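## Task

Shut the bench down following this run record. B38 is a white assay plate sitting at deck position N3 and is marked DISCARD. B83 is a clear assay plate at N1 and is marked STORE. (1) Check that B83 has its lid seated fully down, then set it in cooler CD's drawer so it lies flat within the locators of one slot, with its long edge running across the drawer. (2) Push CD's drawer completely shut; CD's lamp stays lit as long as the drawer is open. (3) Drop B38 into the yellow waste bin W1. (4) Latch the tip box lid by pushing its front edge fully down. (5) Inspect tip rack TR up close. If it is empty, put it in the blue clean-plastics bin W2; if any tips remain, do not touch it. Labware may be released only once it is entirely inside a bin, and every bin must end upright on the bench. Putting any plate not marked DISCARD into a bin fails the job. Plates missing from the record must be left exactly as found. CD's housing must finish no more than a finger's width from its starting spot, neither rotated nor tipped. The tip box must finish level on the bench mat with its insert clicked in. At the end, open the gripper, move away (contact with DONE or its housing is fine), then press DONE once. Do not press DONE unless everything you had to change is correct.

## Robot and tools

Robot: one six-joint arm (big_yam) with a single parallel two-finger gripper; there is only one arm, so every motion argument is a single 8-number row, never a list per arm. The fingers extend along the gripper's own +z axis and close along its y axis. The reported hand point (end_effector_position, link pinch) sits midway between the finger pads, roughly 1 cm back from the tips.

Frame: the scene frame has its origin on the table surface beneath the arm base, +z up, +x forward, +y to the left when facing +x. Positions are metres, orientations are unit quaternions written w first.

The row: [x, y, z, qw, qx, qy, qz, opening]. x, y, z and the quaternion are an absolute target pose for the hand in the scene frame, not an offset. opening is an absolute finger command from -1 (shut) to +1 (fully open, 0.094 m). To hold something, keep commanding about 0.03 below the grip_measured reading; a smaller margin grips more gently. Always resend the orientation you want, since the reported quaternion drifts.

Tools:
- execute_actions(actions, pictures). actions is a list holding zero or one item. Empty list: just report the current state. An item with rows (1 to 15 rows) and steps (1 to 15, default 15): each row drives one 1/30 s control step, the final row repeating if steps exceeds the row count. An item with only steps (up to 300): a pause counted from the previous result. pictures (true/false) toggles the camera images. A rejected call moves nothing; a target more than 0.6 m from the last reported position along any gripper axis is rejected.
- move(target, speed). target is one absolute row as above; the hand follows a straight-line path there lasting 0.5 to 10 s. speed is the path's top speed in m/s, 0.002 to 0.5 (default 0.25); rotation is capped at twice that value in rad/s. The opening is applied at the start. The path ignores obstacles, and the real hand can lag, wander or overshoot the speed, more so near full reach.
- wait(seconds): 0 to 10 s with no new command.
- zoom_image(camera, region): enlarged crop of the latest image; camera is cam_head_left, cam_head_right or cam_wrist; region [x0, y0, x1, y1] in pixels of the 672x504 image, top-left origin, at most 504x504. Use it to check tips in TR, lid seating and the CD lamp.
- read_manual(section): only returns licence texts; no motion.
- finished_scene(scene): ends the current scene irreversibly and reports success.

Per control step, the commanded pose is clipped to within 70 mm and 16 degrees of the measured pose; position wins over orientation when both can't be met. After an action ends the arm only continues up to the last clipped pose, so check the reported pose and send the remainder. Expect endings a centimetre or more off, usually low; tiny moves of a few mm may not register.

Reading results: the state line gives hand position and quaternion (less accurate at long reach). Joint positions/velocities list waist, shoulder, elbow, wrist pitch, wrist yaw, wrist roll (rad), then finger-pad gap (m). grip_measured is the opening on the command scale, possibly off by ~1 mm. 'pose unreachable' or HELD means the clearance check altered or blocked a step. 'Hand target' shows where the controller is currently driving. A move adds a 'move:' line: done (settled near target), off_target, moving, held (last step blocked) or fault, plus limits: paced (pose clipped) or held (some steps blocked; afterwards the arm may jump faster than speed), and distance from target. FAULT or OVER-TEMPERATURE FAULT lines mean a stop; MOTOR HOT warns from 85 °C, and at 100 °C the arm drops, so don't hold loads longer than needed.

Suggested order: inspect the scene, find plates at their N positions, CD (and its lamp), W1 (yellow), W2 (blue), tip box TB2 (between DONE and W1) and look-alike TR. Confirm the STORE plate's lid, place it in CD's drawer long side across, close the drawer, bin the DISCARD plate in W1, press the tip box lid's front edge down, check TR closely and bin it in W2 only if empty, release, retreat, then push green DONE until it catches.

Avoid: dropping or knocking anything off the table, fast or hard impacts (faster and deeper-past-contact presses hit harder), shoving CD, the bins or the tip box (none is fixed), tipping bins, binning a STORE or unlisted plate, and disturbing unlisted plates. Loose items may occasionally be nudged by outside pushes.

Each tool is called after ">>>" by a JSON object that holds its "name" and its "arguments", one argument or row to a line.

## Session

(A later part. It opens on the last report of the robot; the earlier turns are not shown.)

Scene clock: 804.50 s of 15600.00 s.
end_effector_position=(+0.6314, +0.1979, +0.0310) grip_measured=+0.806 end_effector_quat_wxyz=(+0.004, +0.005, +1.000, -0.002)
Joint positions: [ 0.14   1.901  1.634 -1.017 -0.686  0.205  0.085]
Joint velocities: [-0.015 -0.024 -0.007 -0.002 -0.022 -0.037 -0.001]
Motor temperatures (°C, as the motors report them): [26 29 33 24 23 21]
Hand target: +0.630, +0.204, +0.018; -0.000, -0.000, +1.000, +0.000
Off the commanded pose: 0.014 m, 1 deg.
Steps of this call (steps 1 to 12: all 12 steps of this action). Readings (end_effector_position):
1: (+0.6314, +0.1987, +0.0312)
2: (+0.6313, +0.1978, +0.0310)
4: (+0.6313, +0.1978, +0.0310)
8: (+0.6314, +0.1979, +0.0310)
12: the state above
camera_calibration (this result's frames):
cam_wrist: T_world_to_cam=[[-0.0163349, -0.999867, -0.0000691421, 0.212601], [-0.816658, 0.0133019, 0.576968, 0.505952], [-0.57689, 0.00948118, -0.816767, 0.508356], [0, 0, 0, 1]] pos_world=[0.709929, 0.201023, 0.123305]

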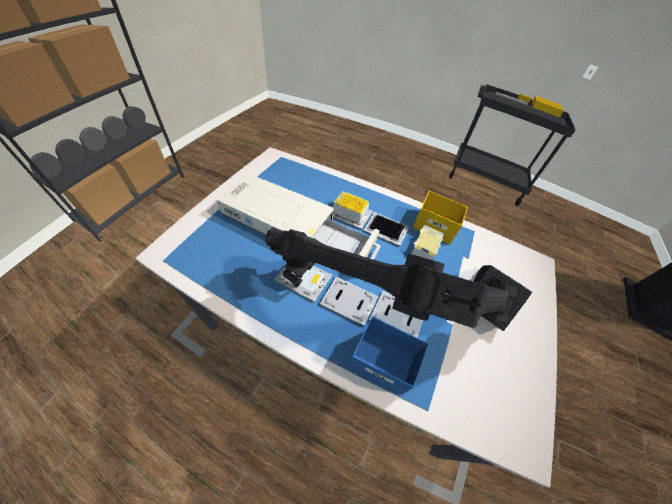

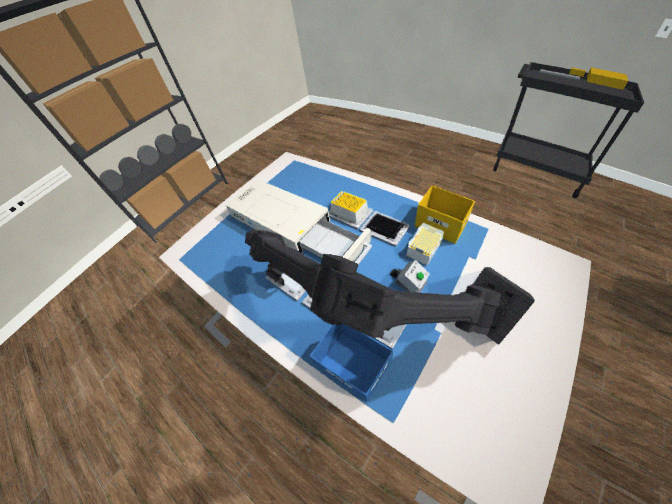

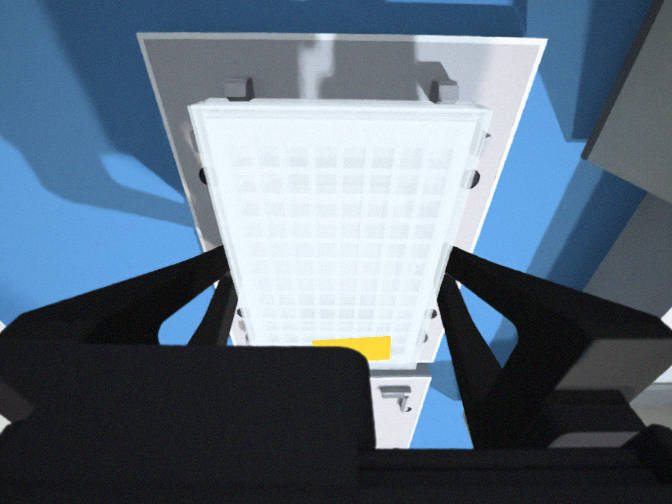

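>>> {"name": "move", "arguments": {
  "target": [0.62,0.2,0.17,0,0,1,0,0.72],
  "speed": 0.08
}}

>>> {"name": "move", "arguments": {
  "target": [0.54,0.02,0.17,0,0.707,0.707,0,0.72],
  "speed": 0.1
}}

Scene clock: 812.20 s of 15600.00 s.
end_effector_position=(+0.6077, +0.1949, +0.1388) grip_measured=+0.806 end_effector_quat_wxyz=(-0.026, +0.009, +1.000, -0.001)
Joint positions: [ 0.018  1.813  1.714 -1.364 -0.718  0.006  0.085]
Joint velocities: [-0.005  0.005  0.002 -0.017 -0.051 -0.066  0.001]
Motor temperatures (°C, as the motors report them): [26 29 33 24 23 21]
Hand target: +0.619, +0.200, +0.169; +0.000, -0.000, +1.000, -0.002
Off the commanded pose: 0.034 m, 3 deg.
After step 90, 2.57 s passed at rest.
move: off_target
camera_calibration (this result's frames):
cam_wrist: T_world_to_cam=[[-0.025343, -0.999679, -0.000698356, 0.214763], [-0.780852, 0.0193593, 0.624416, 0.394866], [-0.624202, 0.0163699, -0.781092, 0.605209], [0, 0, 0, 1]] pos_world=[0.691547, 0.197142, 0.226313]

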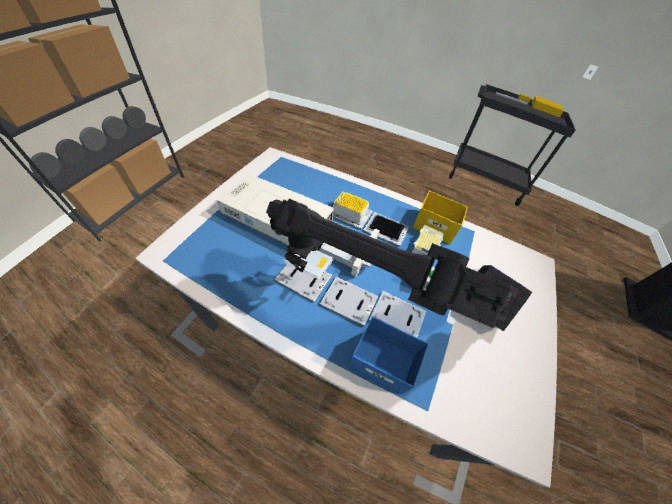

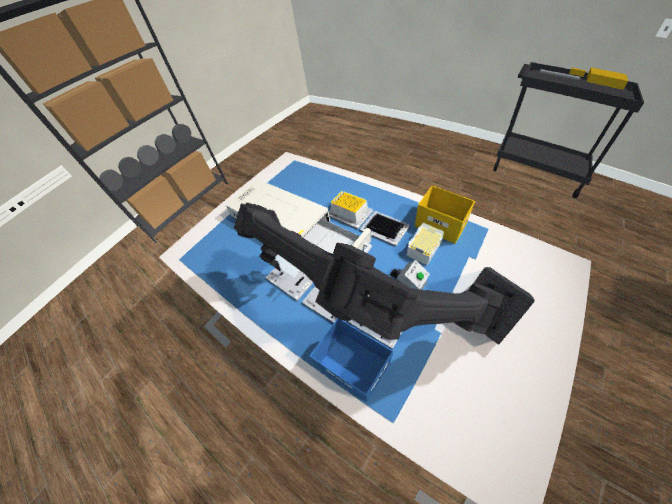

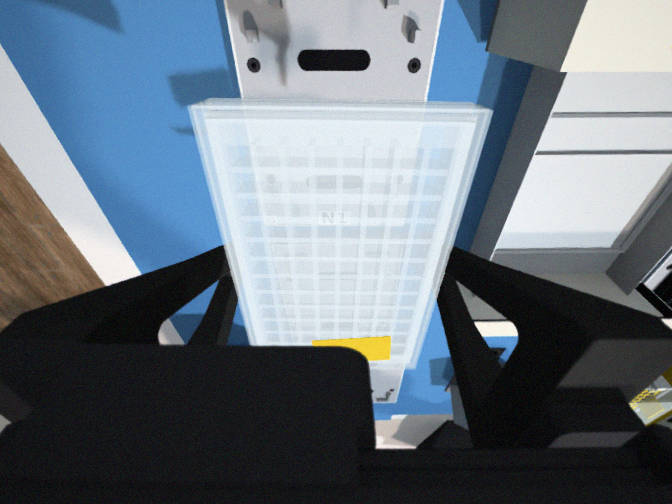

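Scene clock: 820.33 s of 15600.00 s.
end_effector_position=(+0.5378, +0.0323, +0.1566) grip_measured=+0.806 end_effector_quat_wxyz=(-0.016, +0.699, +0.715, -0.010)
Joint positions: [-0.24   1.81   1.424 -1.29  -0.731  1.204  0.085]
Joint velocities: [-0.005  0.005  0.007 -0.002 -0.037 -0.037 -0.001]
Motor temperatures (°C, as the motors report them): [26 29 33 24 23 21]
Hand target: +0.540, +0.020, +0.169; +0.001, +0.707, +0.707, -0.002
Off the commanded pose: 0.018 m, 2 deg.
move: off_target
camera_calibration (this result's frames):
cam_wrist: T_world_to_cam=[[-0.999387, -0.0143371, 0.0319336, 0.53741], [0.00728516, 0.807107, 0.59036, -0.111626], [-0.0342379, 0.590231, -0.806508, 0.24631], [0, 0, 0, 1]] pos_world=[0.546327, -0.0475801, 0.247389]

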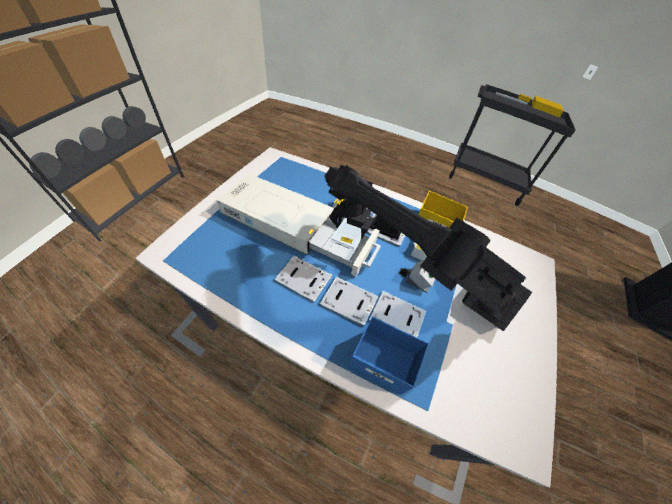

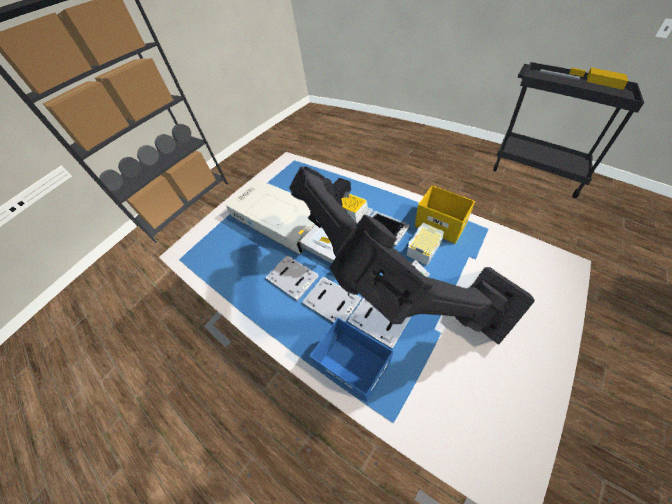

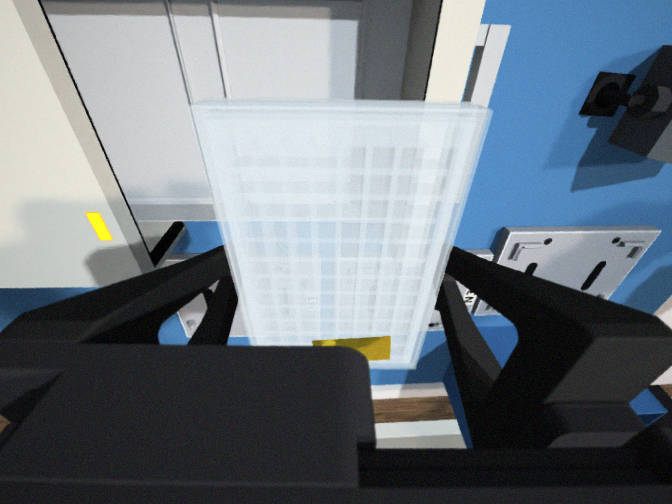

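>>> {"name": "move", "arguments": {
  "target": [0.568,0.0,0.10,0,0.707,0.707,0,0.72],
  "speed": 0.04
}}

Scene clock: 839.47 s of 15600.00 s.
end_effector_position=(+0.5596, -0.0069, +0.1046) grip_measured=+0.806 end_effector_quat_wxyz=(-0.004, +0.714, +0.700, -0.003)
Joint positions: [-0.218  1.926  1.424 -1.117 -0.735  1.3    0.085]
Joint velocities: [-0.005 -0.005  0.002 -0.007 -0.066  0.037  0.   ]
Motor temperatures (°C, as the motors report them): [26 29 33 24 23 21]
Hand target: +0.568, +0.001, +0.101; -0.000, +0.707, +0.707, +0.000
Off the commanded pose: 0.012 m, 1 deg.
After step 90, 14.00 s passed at rest.
move: off_target
camera_calibration (this result's frames):
cam_wrist: T_world_to_cam=[[-0.999593, 0.0279949, 0.00548019, 0.563402], [0.0259179, 0.811025, 0.584437, -0.0592086], [0.0119167, 0.584341, -0.811421, 0.202851], [0, 0, 0, 1]] pos_world=[0.56229, -0.0862866, 0.196113]

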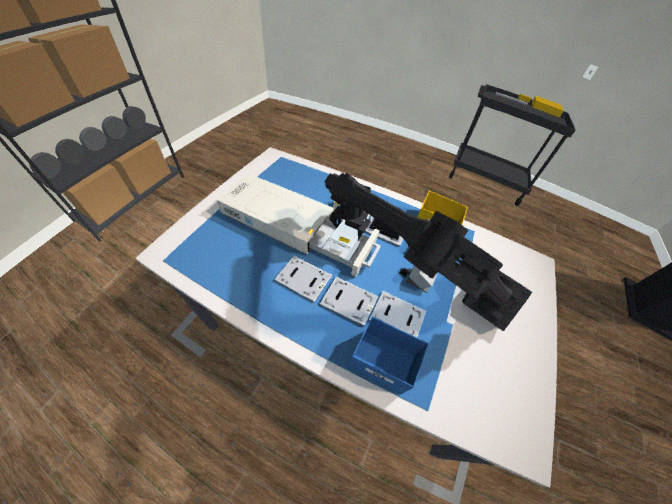

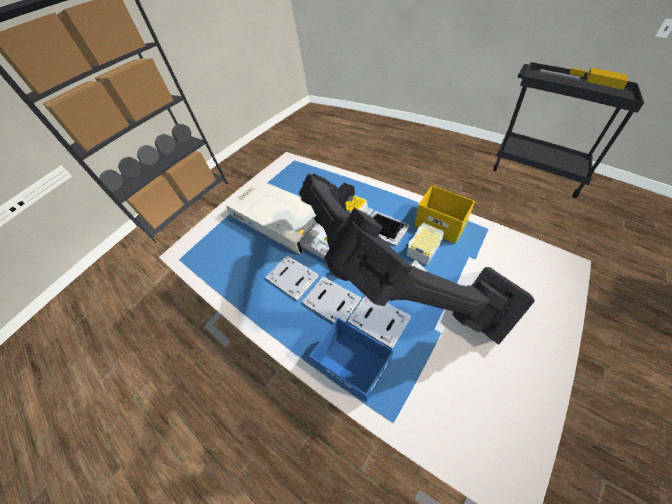

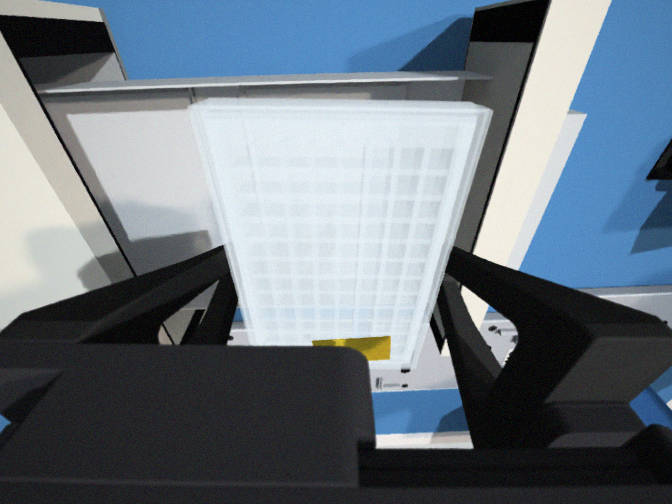

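>>> {"name": "execute_actions", "arguments": {
  "actions": [
    {"rows":[[0.578,0.014,0.098,0,0.707,0.707,0,0.72]],"steps":15}
  ],
  "pictures": false
}}

Scene clock: 845.77 s of 15600.00 s.
end_effector_position=(+0.5594, +0.0061, +0.0934) grip_measured=+0.806 end_effector_quat_wxyz=(-0.013, +0.717, +0.696, -0.008)
Joint positions: [-0.188  1.926  1.424 -1.117 -0.736  1.332  0.085]
Joint velocities: [ 0.015 -0.005 -0.007  0.007 -0.022 -0.095  0.001]
Motor temperatures (°C, as the motors report them): [26 29 33 24 23 21]
Hand target: +0.577, +0.015, +0.098; -0.000, +0.707, +0.707, +0.001
Off the commanded pose: 0.021 m, 2 deg.
Steps of this call (steps 1 to 90: nothing new was sent; then 2.80 s passed at rest; steps 91 to 105: all 15 steps of this action). Readings (end_effector_position):
91: (+0.5596, -0.0062, +0.1040)
92: (+0.5596, -0.0052, +0.1032)
94: (+0.5596, -0.0017, +0.1001)
98: (+0.5595, +0.0050, +0.0944)
105: the state above

>>> {"name": "move", "arguments": {
  "target": [0.572,0.010,0.058,0,0.70,0.714,0,0.72],
  "speed": 0.02
}}

Scene clock: 853.40 s of 15600.00 s.
end_effector_position=(+0.5703, +0.0056, +0.0671) grip_measured=+0.806 end_effector_quat_wxyz=(+0.001, +0.703, +0.711, +0.001)
Joint positions: [-0.153  1.948  1.405 -1.    -0.736  1.368  0.085]
Joint velocities: [ 0.005 -0.015  0.007  0.007 -0.051 -0.037 -0.001]
Motor temperatures (°C, as the motors report them): [26 28 33 24 23 21]
Hand target: +0.572, +0.010, +0.058; -0.000, +0.700, +0.714, +0.000
Off the commanded pose: 0.010 m, 1 deg.
After step 90, 2.50 s passed at rest.
move: done
camera_calibration (this result's frames):
cam_wrist: T_world_to_cam=[[-0.999969, -0.00327627, -0.00715211, 0.575235], [-0.00683093, 0.812554, 0.582845, -0.0289647], [0.00390192, 0.582876, -0.812552, 0.169678], [0, 0, 0, 1]] pos_world=[0.574357, -0.0734815, 0.158869]

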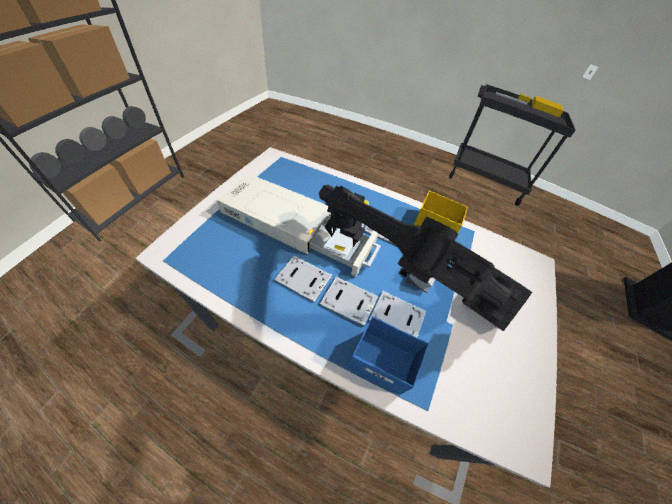

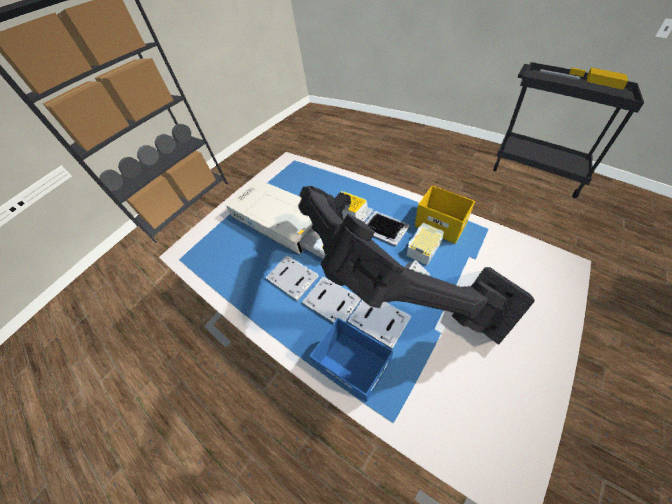

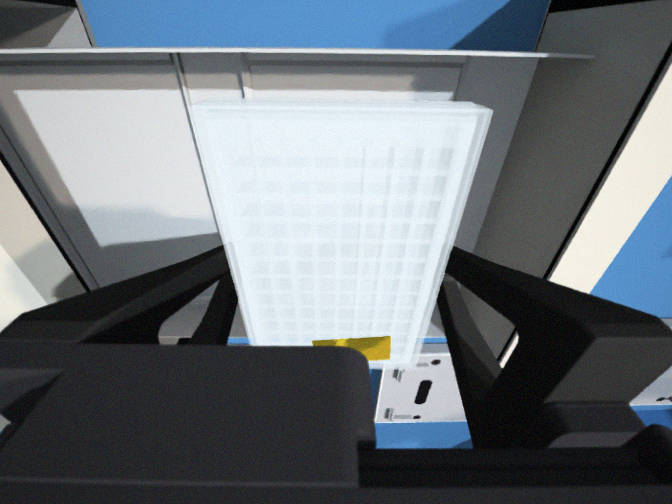

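>>> {"name": "move", "arguments": {
  "target": [0.569,0.006,0.036,0,0.70,0.714,0,0.72],
  "speed": 0.012
}}

Scene clock: 865.80 s of 15600.00 s.
end_effector_position=(+0.5679, +0.0012, +0.0454) grip_measured=+0.806 end_effector_quat_wxyz=(+0.002, +0.703, +0.711, +0.001)
Joint positions: [-0.133  1.97   1.381 -0.934 -0.736  1.396  0.085]
Joint velocities: [-0.015  0.005 -0.007 -0.017 -0.022  0.022 -0.   ]
Motor temperatures (°C, as the motors report them): [26 28 33 24 23 21]
Hand target: +0.569, +0.006, +0.036; -0.000, +0.700, +0.714, +0.000
Off the commanded pose: 0.011 m, 1 deg.
After step 90, 6.57 s passed at rest.
move: off_target
camera_calibration (this result's frames):
cam_wrist: T_world_to_cam=[[-0.999963, -0.00292332, -0.00809264, 0.572726], [-0.00709522, 0.812211, 0.58332, -0.0125996], [0.0048677, 0.583356, -0.812202, 0.15403], [0, 0, 0, 1]] pos_world=[0.571865, -0.0779463, 0.137088]

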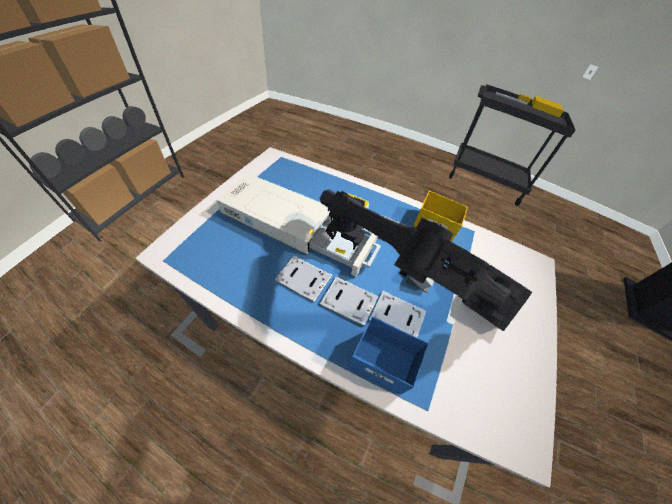

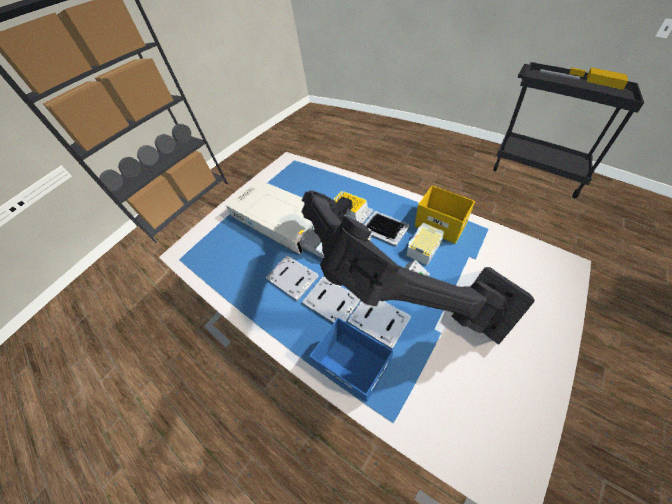

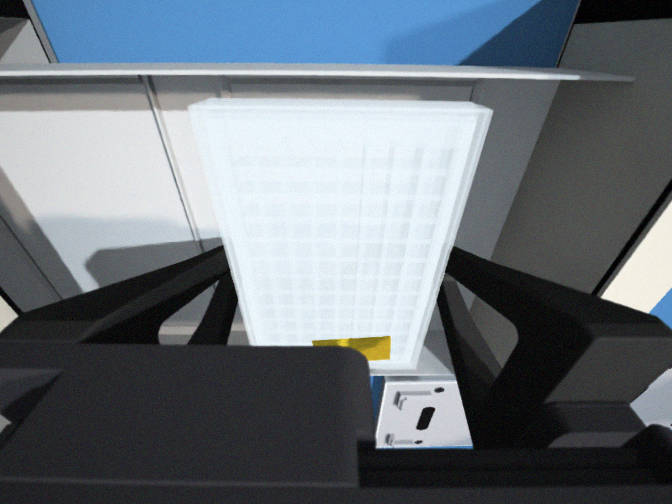

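>>> {"name": "move", "arguments": {
  "target": [0.568,0.007,0.016,0,0.70,0.714,0,0.72],
  "speed": 0.01
}}

Scene clock: 879.07 s of 15600.00 s.
end_effector_position=(+0.5711, +0.0015, +0.0335) grip_measured=+0.806 end_effector_quat_wxyz=(+0.007, +0.703, +0.711, +0.006)
Joint positions: [-0.118  1.979  1.369 -0.879 -0.736  1.429  0.085]
Joint velocities: [ 0.005  0.015  0.002 -0.007 -0.037  0.007 -0.001]
Motor temperatures (°C, as the motors report them): [26 28 32 24 23 21]
Hand target: +0.568, +0.007, +0.017; -0.000, +0.700, +0.714, +0.000
Off the commanded pose: 0.019 m, 1 deg.
After step 90, 7.07 s passed at rest.
move: off_target
camera_calibration (this result's frames):
cam_wrist: T_world_to_cam=[[-0.999725, -0.00459992, -0.0229937, 0.576173], [-0.0171294, 0.812915, 0.582131, -0.000118839], [0.0160141, 0.582365, -0.81277, 0.137843], [0, 0, 0, 1]] pos_world=[0.573805, -0.0775277, 0.125352]

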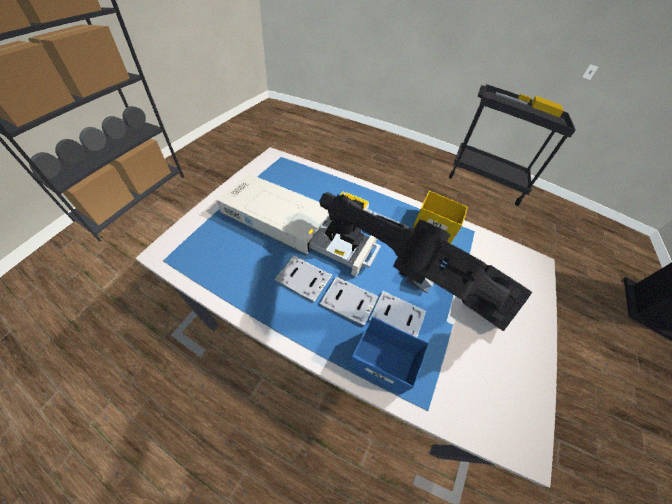

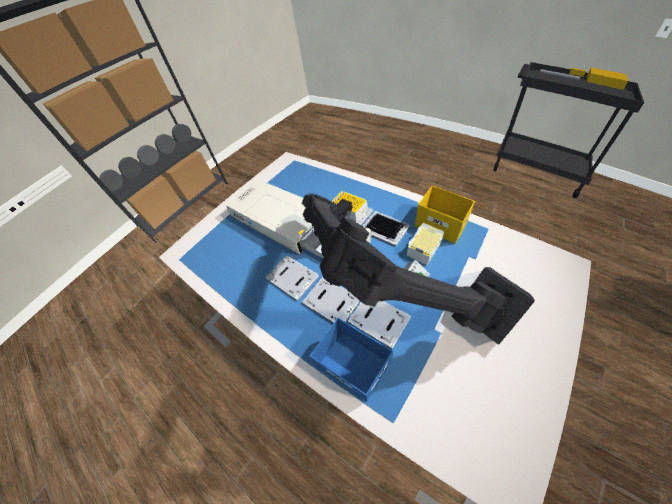

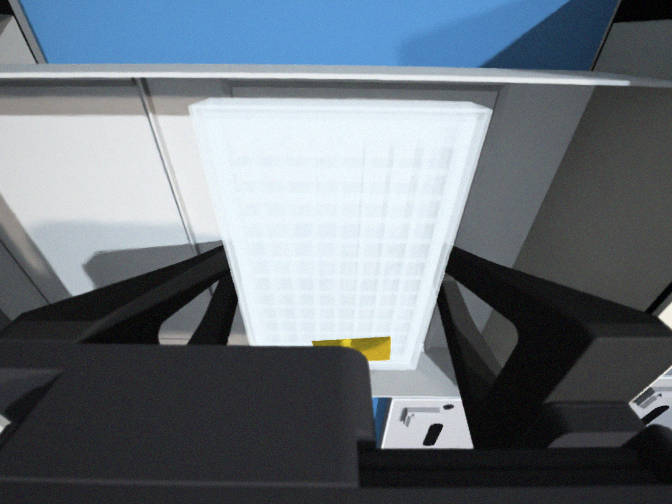

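>>> {"name": "move", "arguments": {
  "target": [0.560,0.007,0.05,0,0.70,0.714,0,0.72],
  "speed": 0.015
}}

Scene clock: 887.37 s of 15600.00 s.
end_effector_position=(+0.5596, +0.0051, +0.0365) grip_measured=+0.806 end_effector_quat_wxyz=(-0.004, +0.701, +0.713, -0.004)
Joint positions: [-0.118  1.966  1.358 -0.924 -0.733  1.395  0.085]
Joint velocities: [-0.005 -0.005 -0.002 -0.002 -0.037  0.007 -0.   ]
Motor temperatures (°C, as the motors report them): [26 28 32 24 23 21]
Hand target: +0.560, +0.007, +0.050; +0.000, +0.700, +0.714, -0.000
Off the commanded pose: 0.014 m, 1 deg.
After step 90, 3.57 s passed at rest.
move: off_target
camera_calibration (this result's frames):
cam_wrist: T_world_to_cam=[[-0.999916, -0.0101046, 0.00805985, 0.563739], [-0.00350689, 0.81227, 0.58327, -0.0125883], [-0.0124405, 0.583193, -0.812238, 0.154277], [0, 0, 0, 1]] pos_world=[0.565567, -0.0740516, 0.128108]

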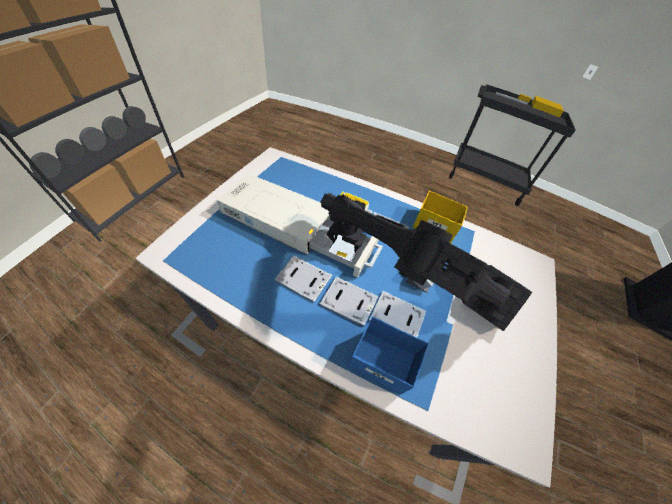

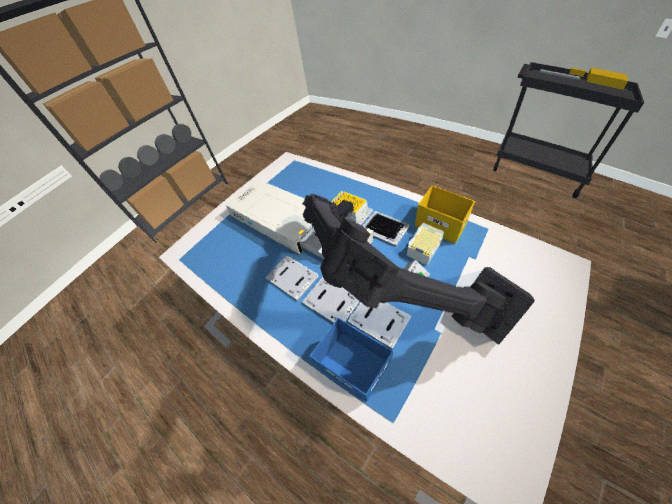

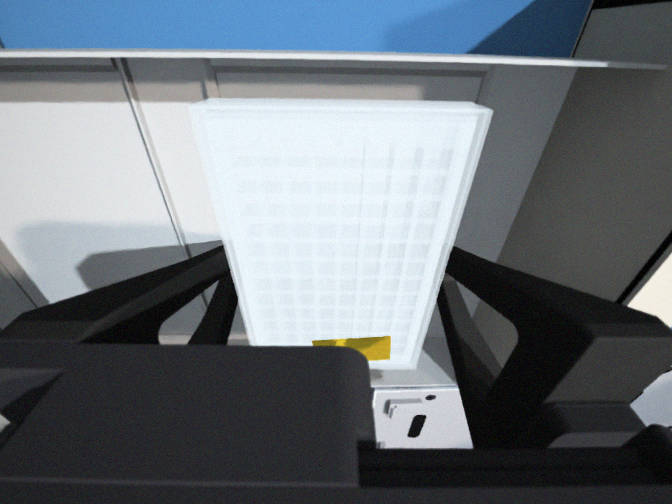

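>>> {"name": "move", "arguments": {
  "target": [0.557,0.007,0.016,0,0.70,0.714,0,0.72],
  "speed": 0.008
}}

Scene clock: 897.97 s of 15600.00 s.
end_effector_position=(+0.5620, +0.0028, +0.0332) grip_measured=+0.806 end_effector_quat_wxyz=(+0.006, +0.701, +0.713, +0.007)
Joint positions: [-0.118  1.962  1.336 -0.865 -0.739  1.421  0.085]
Joint velocities: [-0.015  0.005  0.007 -0.002 -0.007 -0.037  0.001]
Motor temperatures (°C, as the motors report them): [26 29 32 24 23 21]
Hand target: +0.557, +0.007, +0.016; -0.000, +0.700, +0.714, -0.000
Off the commanded pose: 0.018 m, 1 deg.
After step 90, 4.80 s passed at rest.
move: off_target
camera_calibration (this result's frames):
cam_wrist: T_world_to_cam=[[-0.999681, -0.0107844, -0.022825, 0.567093], [-0.0220959, 0.811069, 0.584534, 0.00161002], [0.0122088, 0.584852, -0.811048, 0.139041], [0, 0, 0, 1]] pos_world=[0.565251, -0.0765082, 0.124771]

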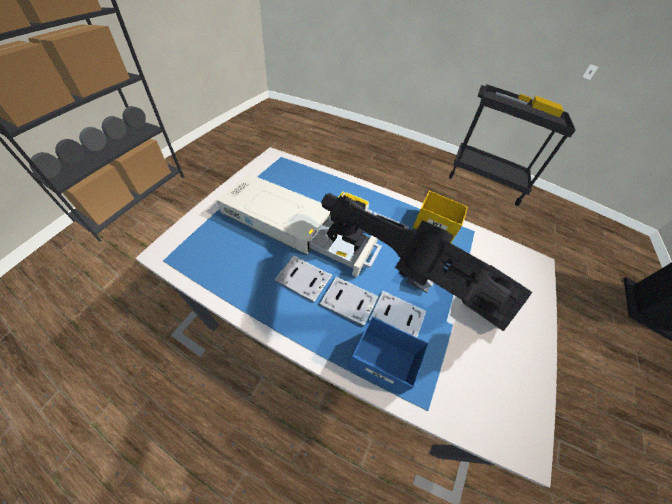

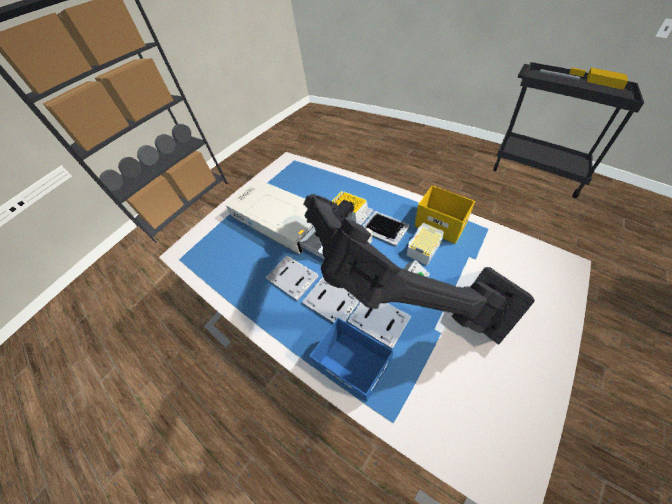

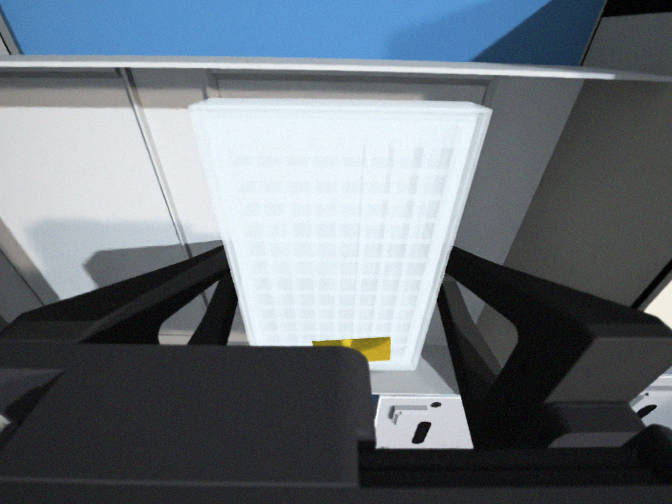

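>>> {"name": "execute_actions", "arguments": {
  "actions": [
    {"rows":[[0.560,0.005,0.03,0,0.70,0.714,0,0.72],[0.560,0.005,0.03,0,0.70,0.714,0,0.8],[0.560,0.005,0.03,0,0.70,0.714,0,0.85],[0.560,0.005,0.03,0,0.70,0.714,0,1]],"steps":15}
  ]
}}

>>> {"name": "move", "arguments": {
  "target": [0.562,0.0,0.13,0,0.70,0.714,0,1],
  "speed": 0.05
}}

Scene clock: 903.47 s of 15600.00 s.
end_effector_position=(+0.5612, +0.0025, +0.0331) grip_measured=+1.000 end_effector_quat_wxyz=(+0.005, +0.701, +0.713, +0.005)
Joint positions: [-0.118  1.962  1.337 -0.87  -0.737  1.421  0.094]
Joint velocities: [-0.005 -0.005 -0.017 -0.007 -0.007  0.051  0.   ]
Motor temperatures (°C, as the motors report them): [26 28 32 24 23 21]
Hand target: +0.560, +0.005, +0.030; +0.000, +0.700, +0.714, +0.000
Off the commanded pose: 0.004 m, 1 deg.
Steps of this call (steps 1 to 90: nothing new was sent; then 2.00 s passed at rest; steps 91 to 105: all 15 steps of this action). Readings (end_effector_position):
91: (+0.5619, +0.0030, +0.0333)
92: (+0.5619, +0.0030, +0.0333)
94: (+0.5618, +0.0029, +0.0333)
98: (+0.5613, +0.0025, +0.0331)
105: the state above
camera_calibration (this result's frames):
cam_wrist: T_world_to_cam=[[-0.99978, -0.00847492, -0.0192023, 0.566172], [-0.018089, 0.811935, 0.583468, -0.000353306], [0.0106461, 0.583687, -0.811909, 0.140057], [0, 0, 0, 1]] pos_world=[0.56455, -0.0766642, 0.124791]

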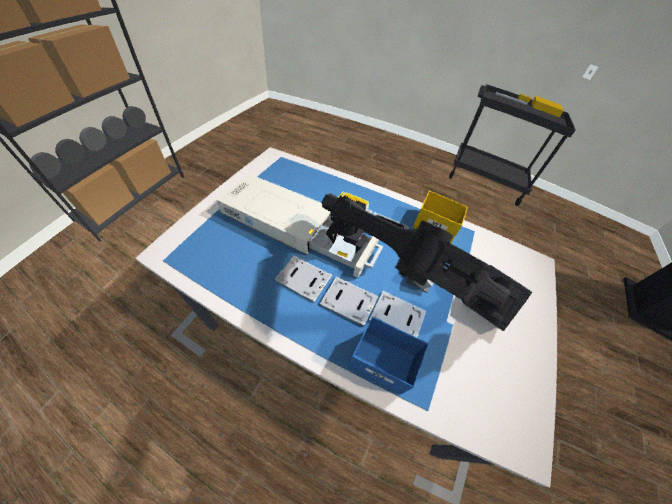

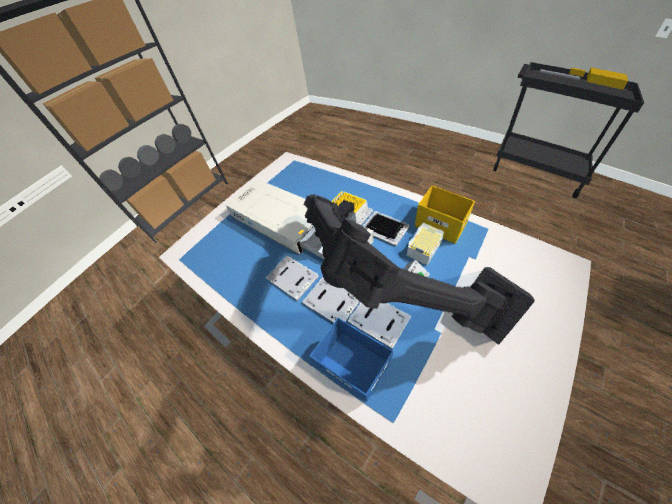

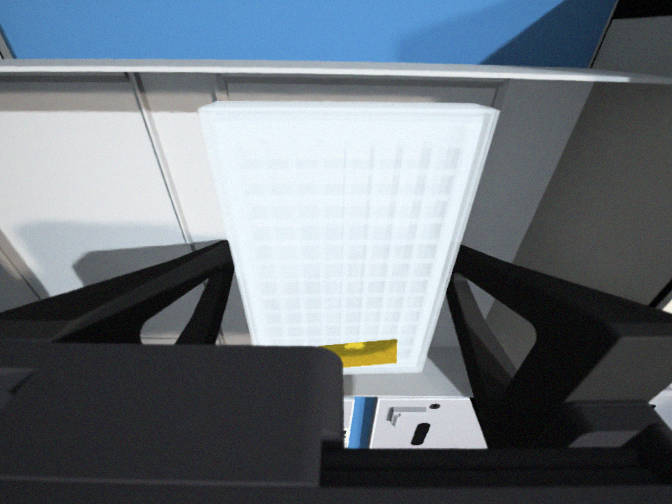

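Scene clock: 905.97 s of 15600.00 s.
end_effector_position=(+0.5472, +0.0010, +0.1028) grip_measured=+1.000 end_effector_quat_wxyz=(-0.020, +0.706, +0.708, -0.012)
Joint positions: [-0.21   1.914  1.41  -1.158 -0.735  1.252  0.094]
Joint velocities: [ 0.005  0.005 -0.002 -0.017  0.066 -0.007  0.   ]
Motor temperatures (°C, as the motors report them): [26 28 32 24 23 21]
Hand target: +0.561, -0.000, +0.129; +0.001, +0.700, +0.714, -0.001
Off the commanded pose: 0.031 m, 3 deg.
move: off_target
camera_calibration (this result's frames):
cam_wrist: T_world_to_cam=[[-0.999131, 0.00334374, 0.0415513, 0.546929], [0.0273414, 0.804986, 0.592664, -0.0658493], [-0.0314665, 0.593284, -0.804378, 0.219971], [0, 0, 0, 1]] pos_world=[0.555176, -0.0793264, 0.193241]

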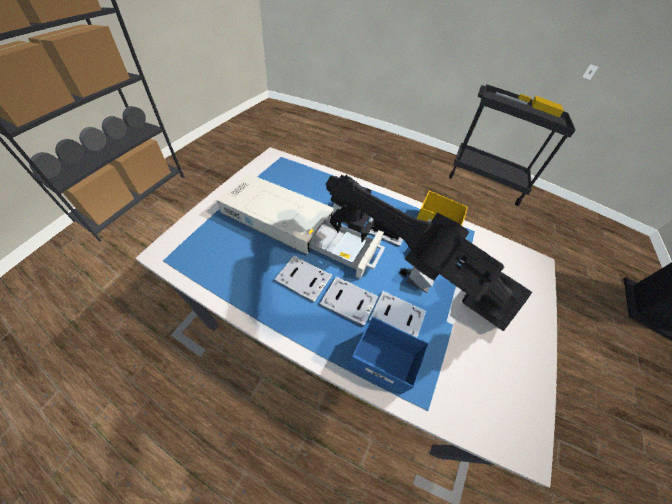

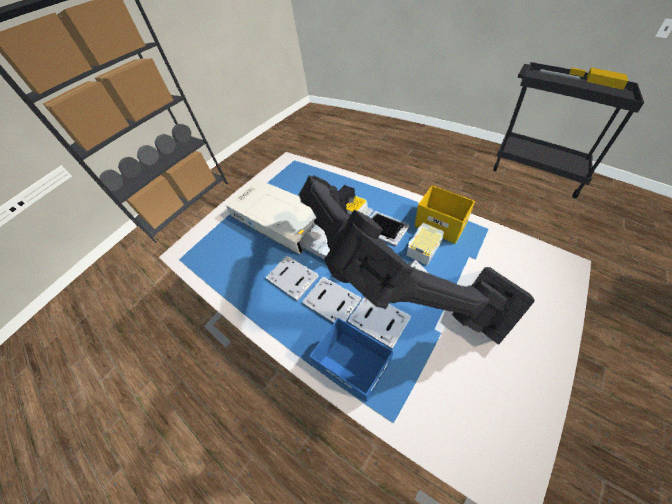

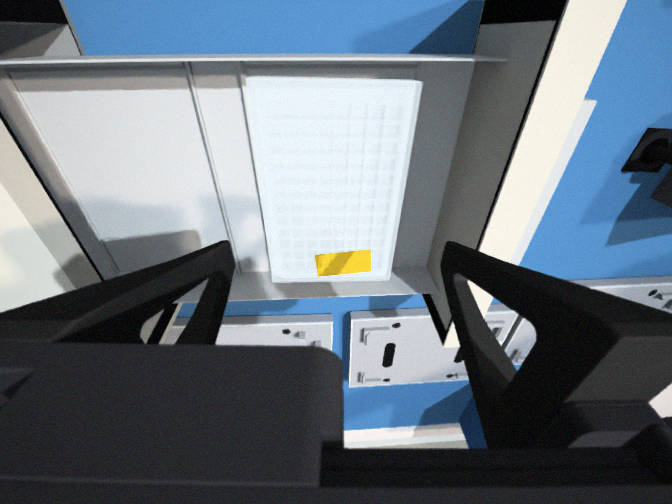

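>>> {"name": "zoom_image", "arguments": {
  "camera": "cam_wrist",
  "region": [180,40,480,310]
}}

Region (180, 40, 480, 310) of cam_wrist's 672x504 image, scaled by 1.680, with more detail than that image has; it fills the top 454 rows of this view, and the rest is white.

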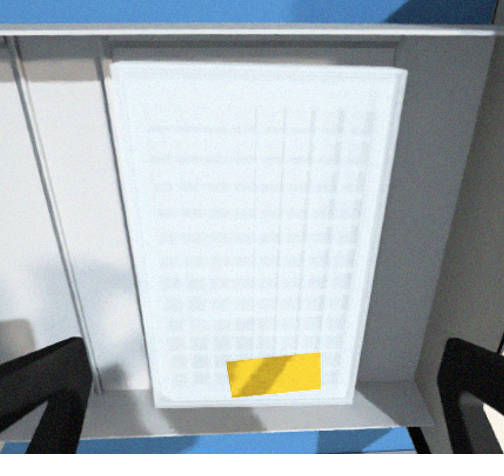

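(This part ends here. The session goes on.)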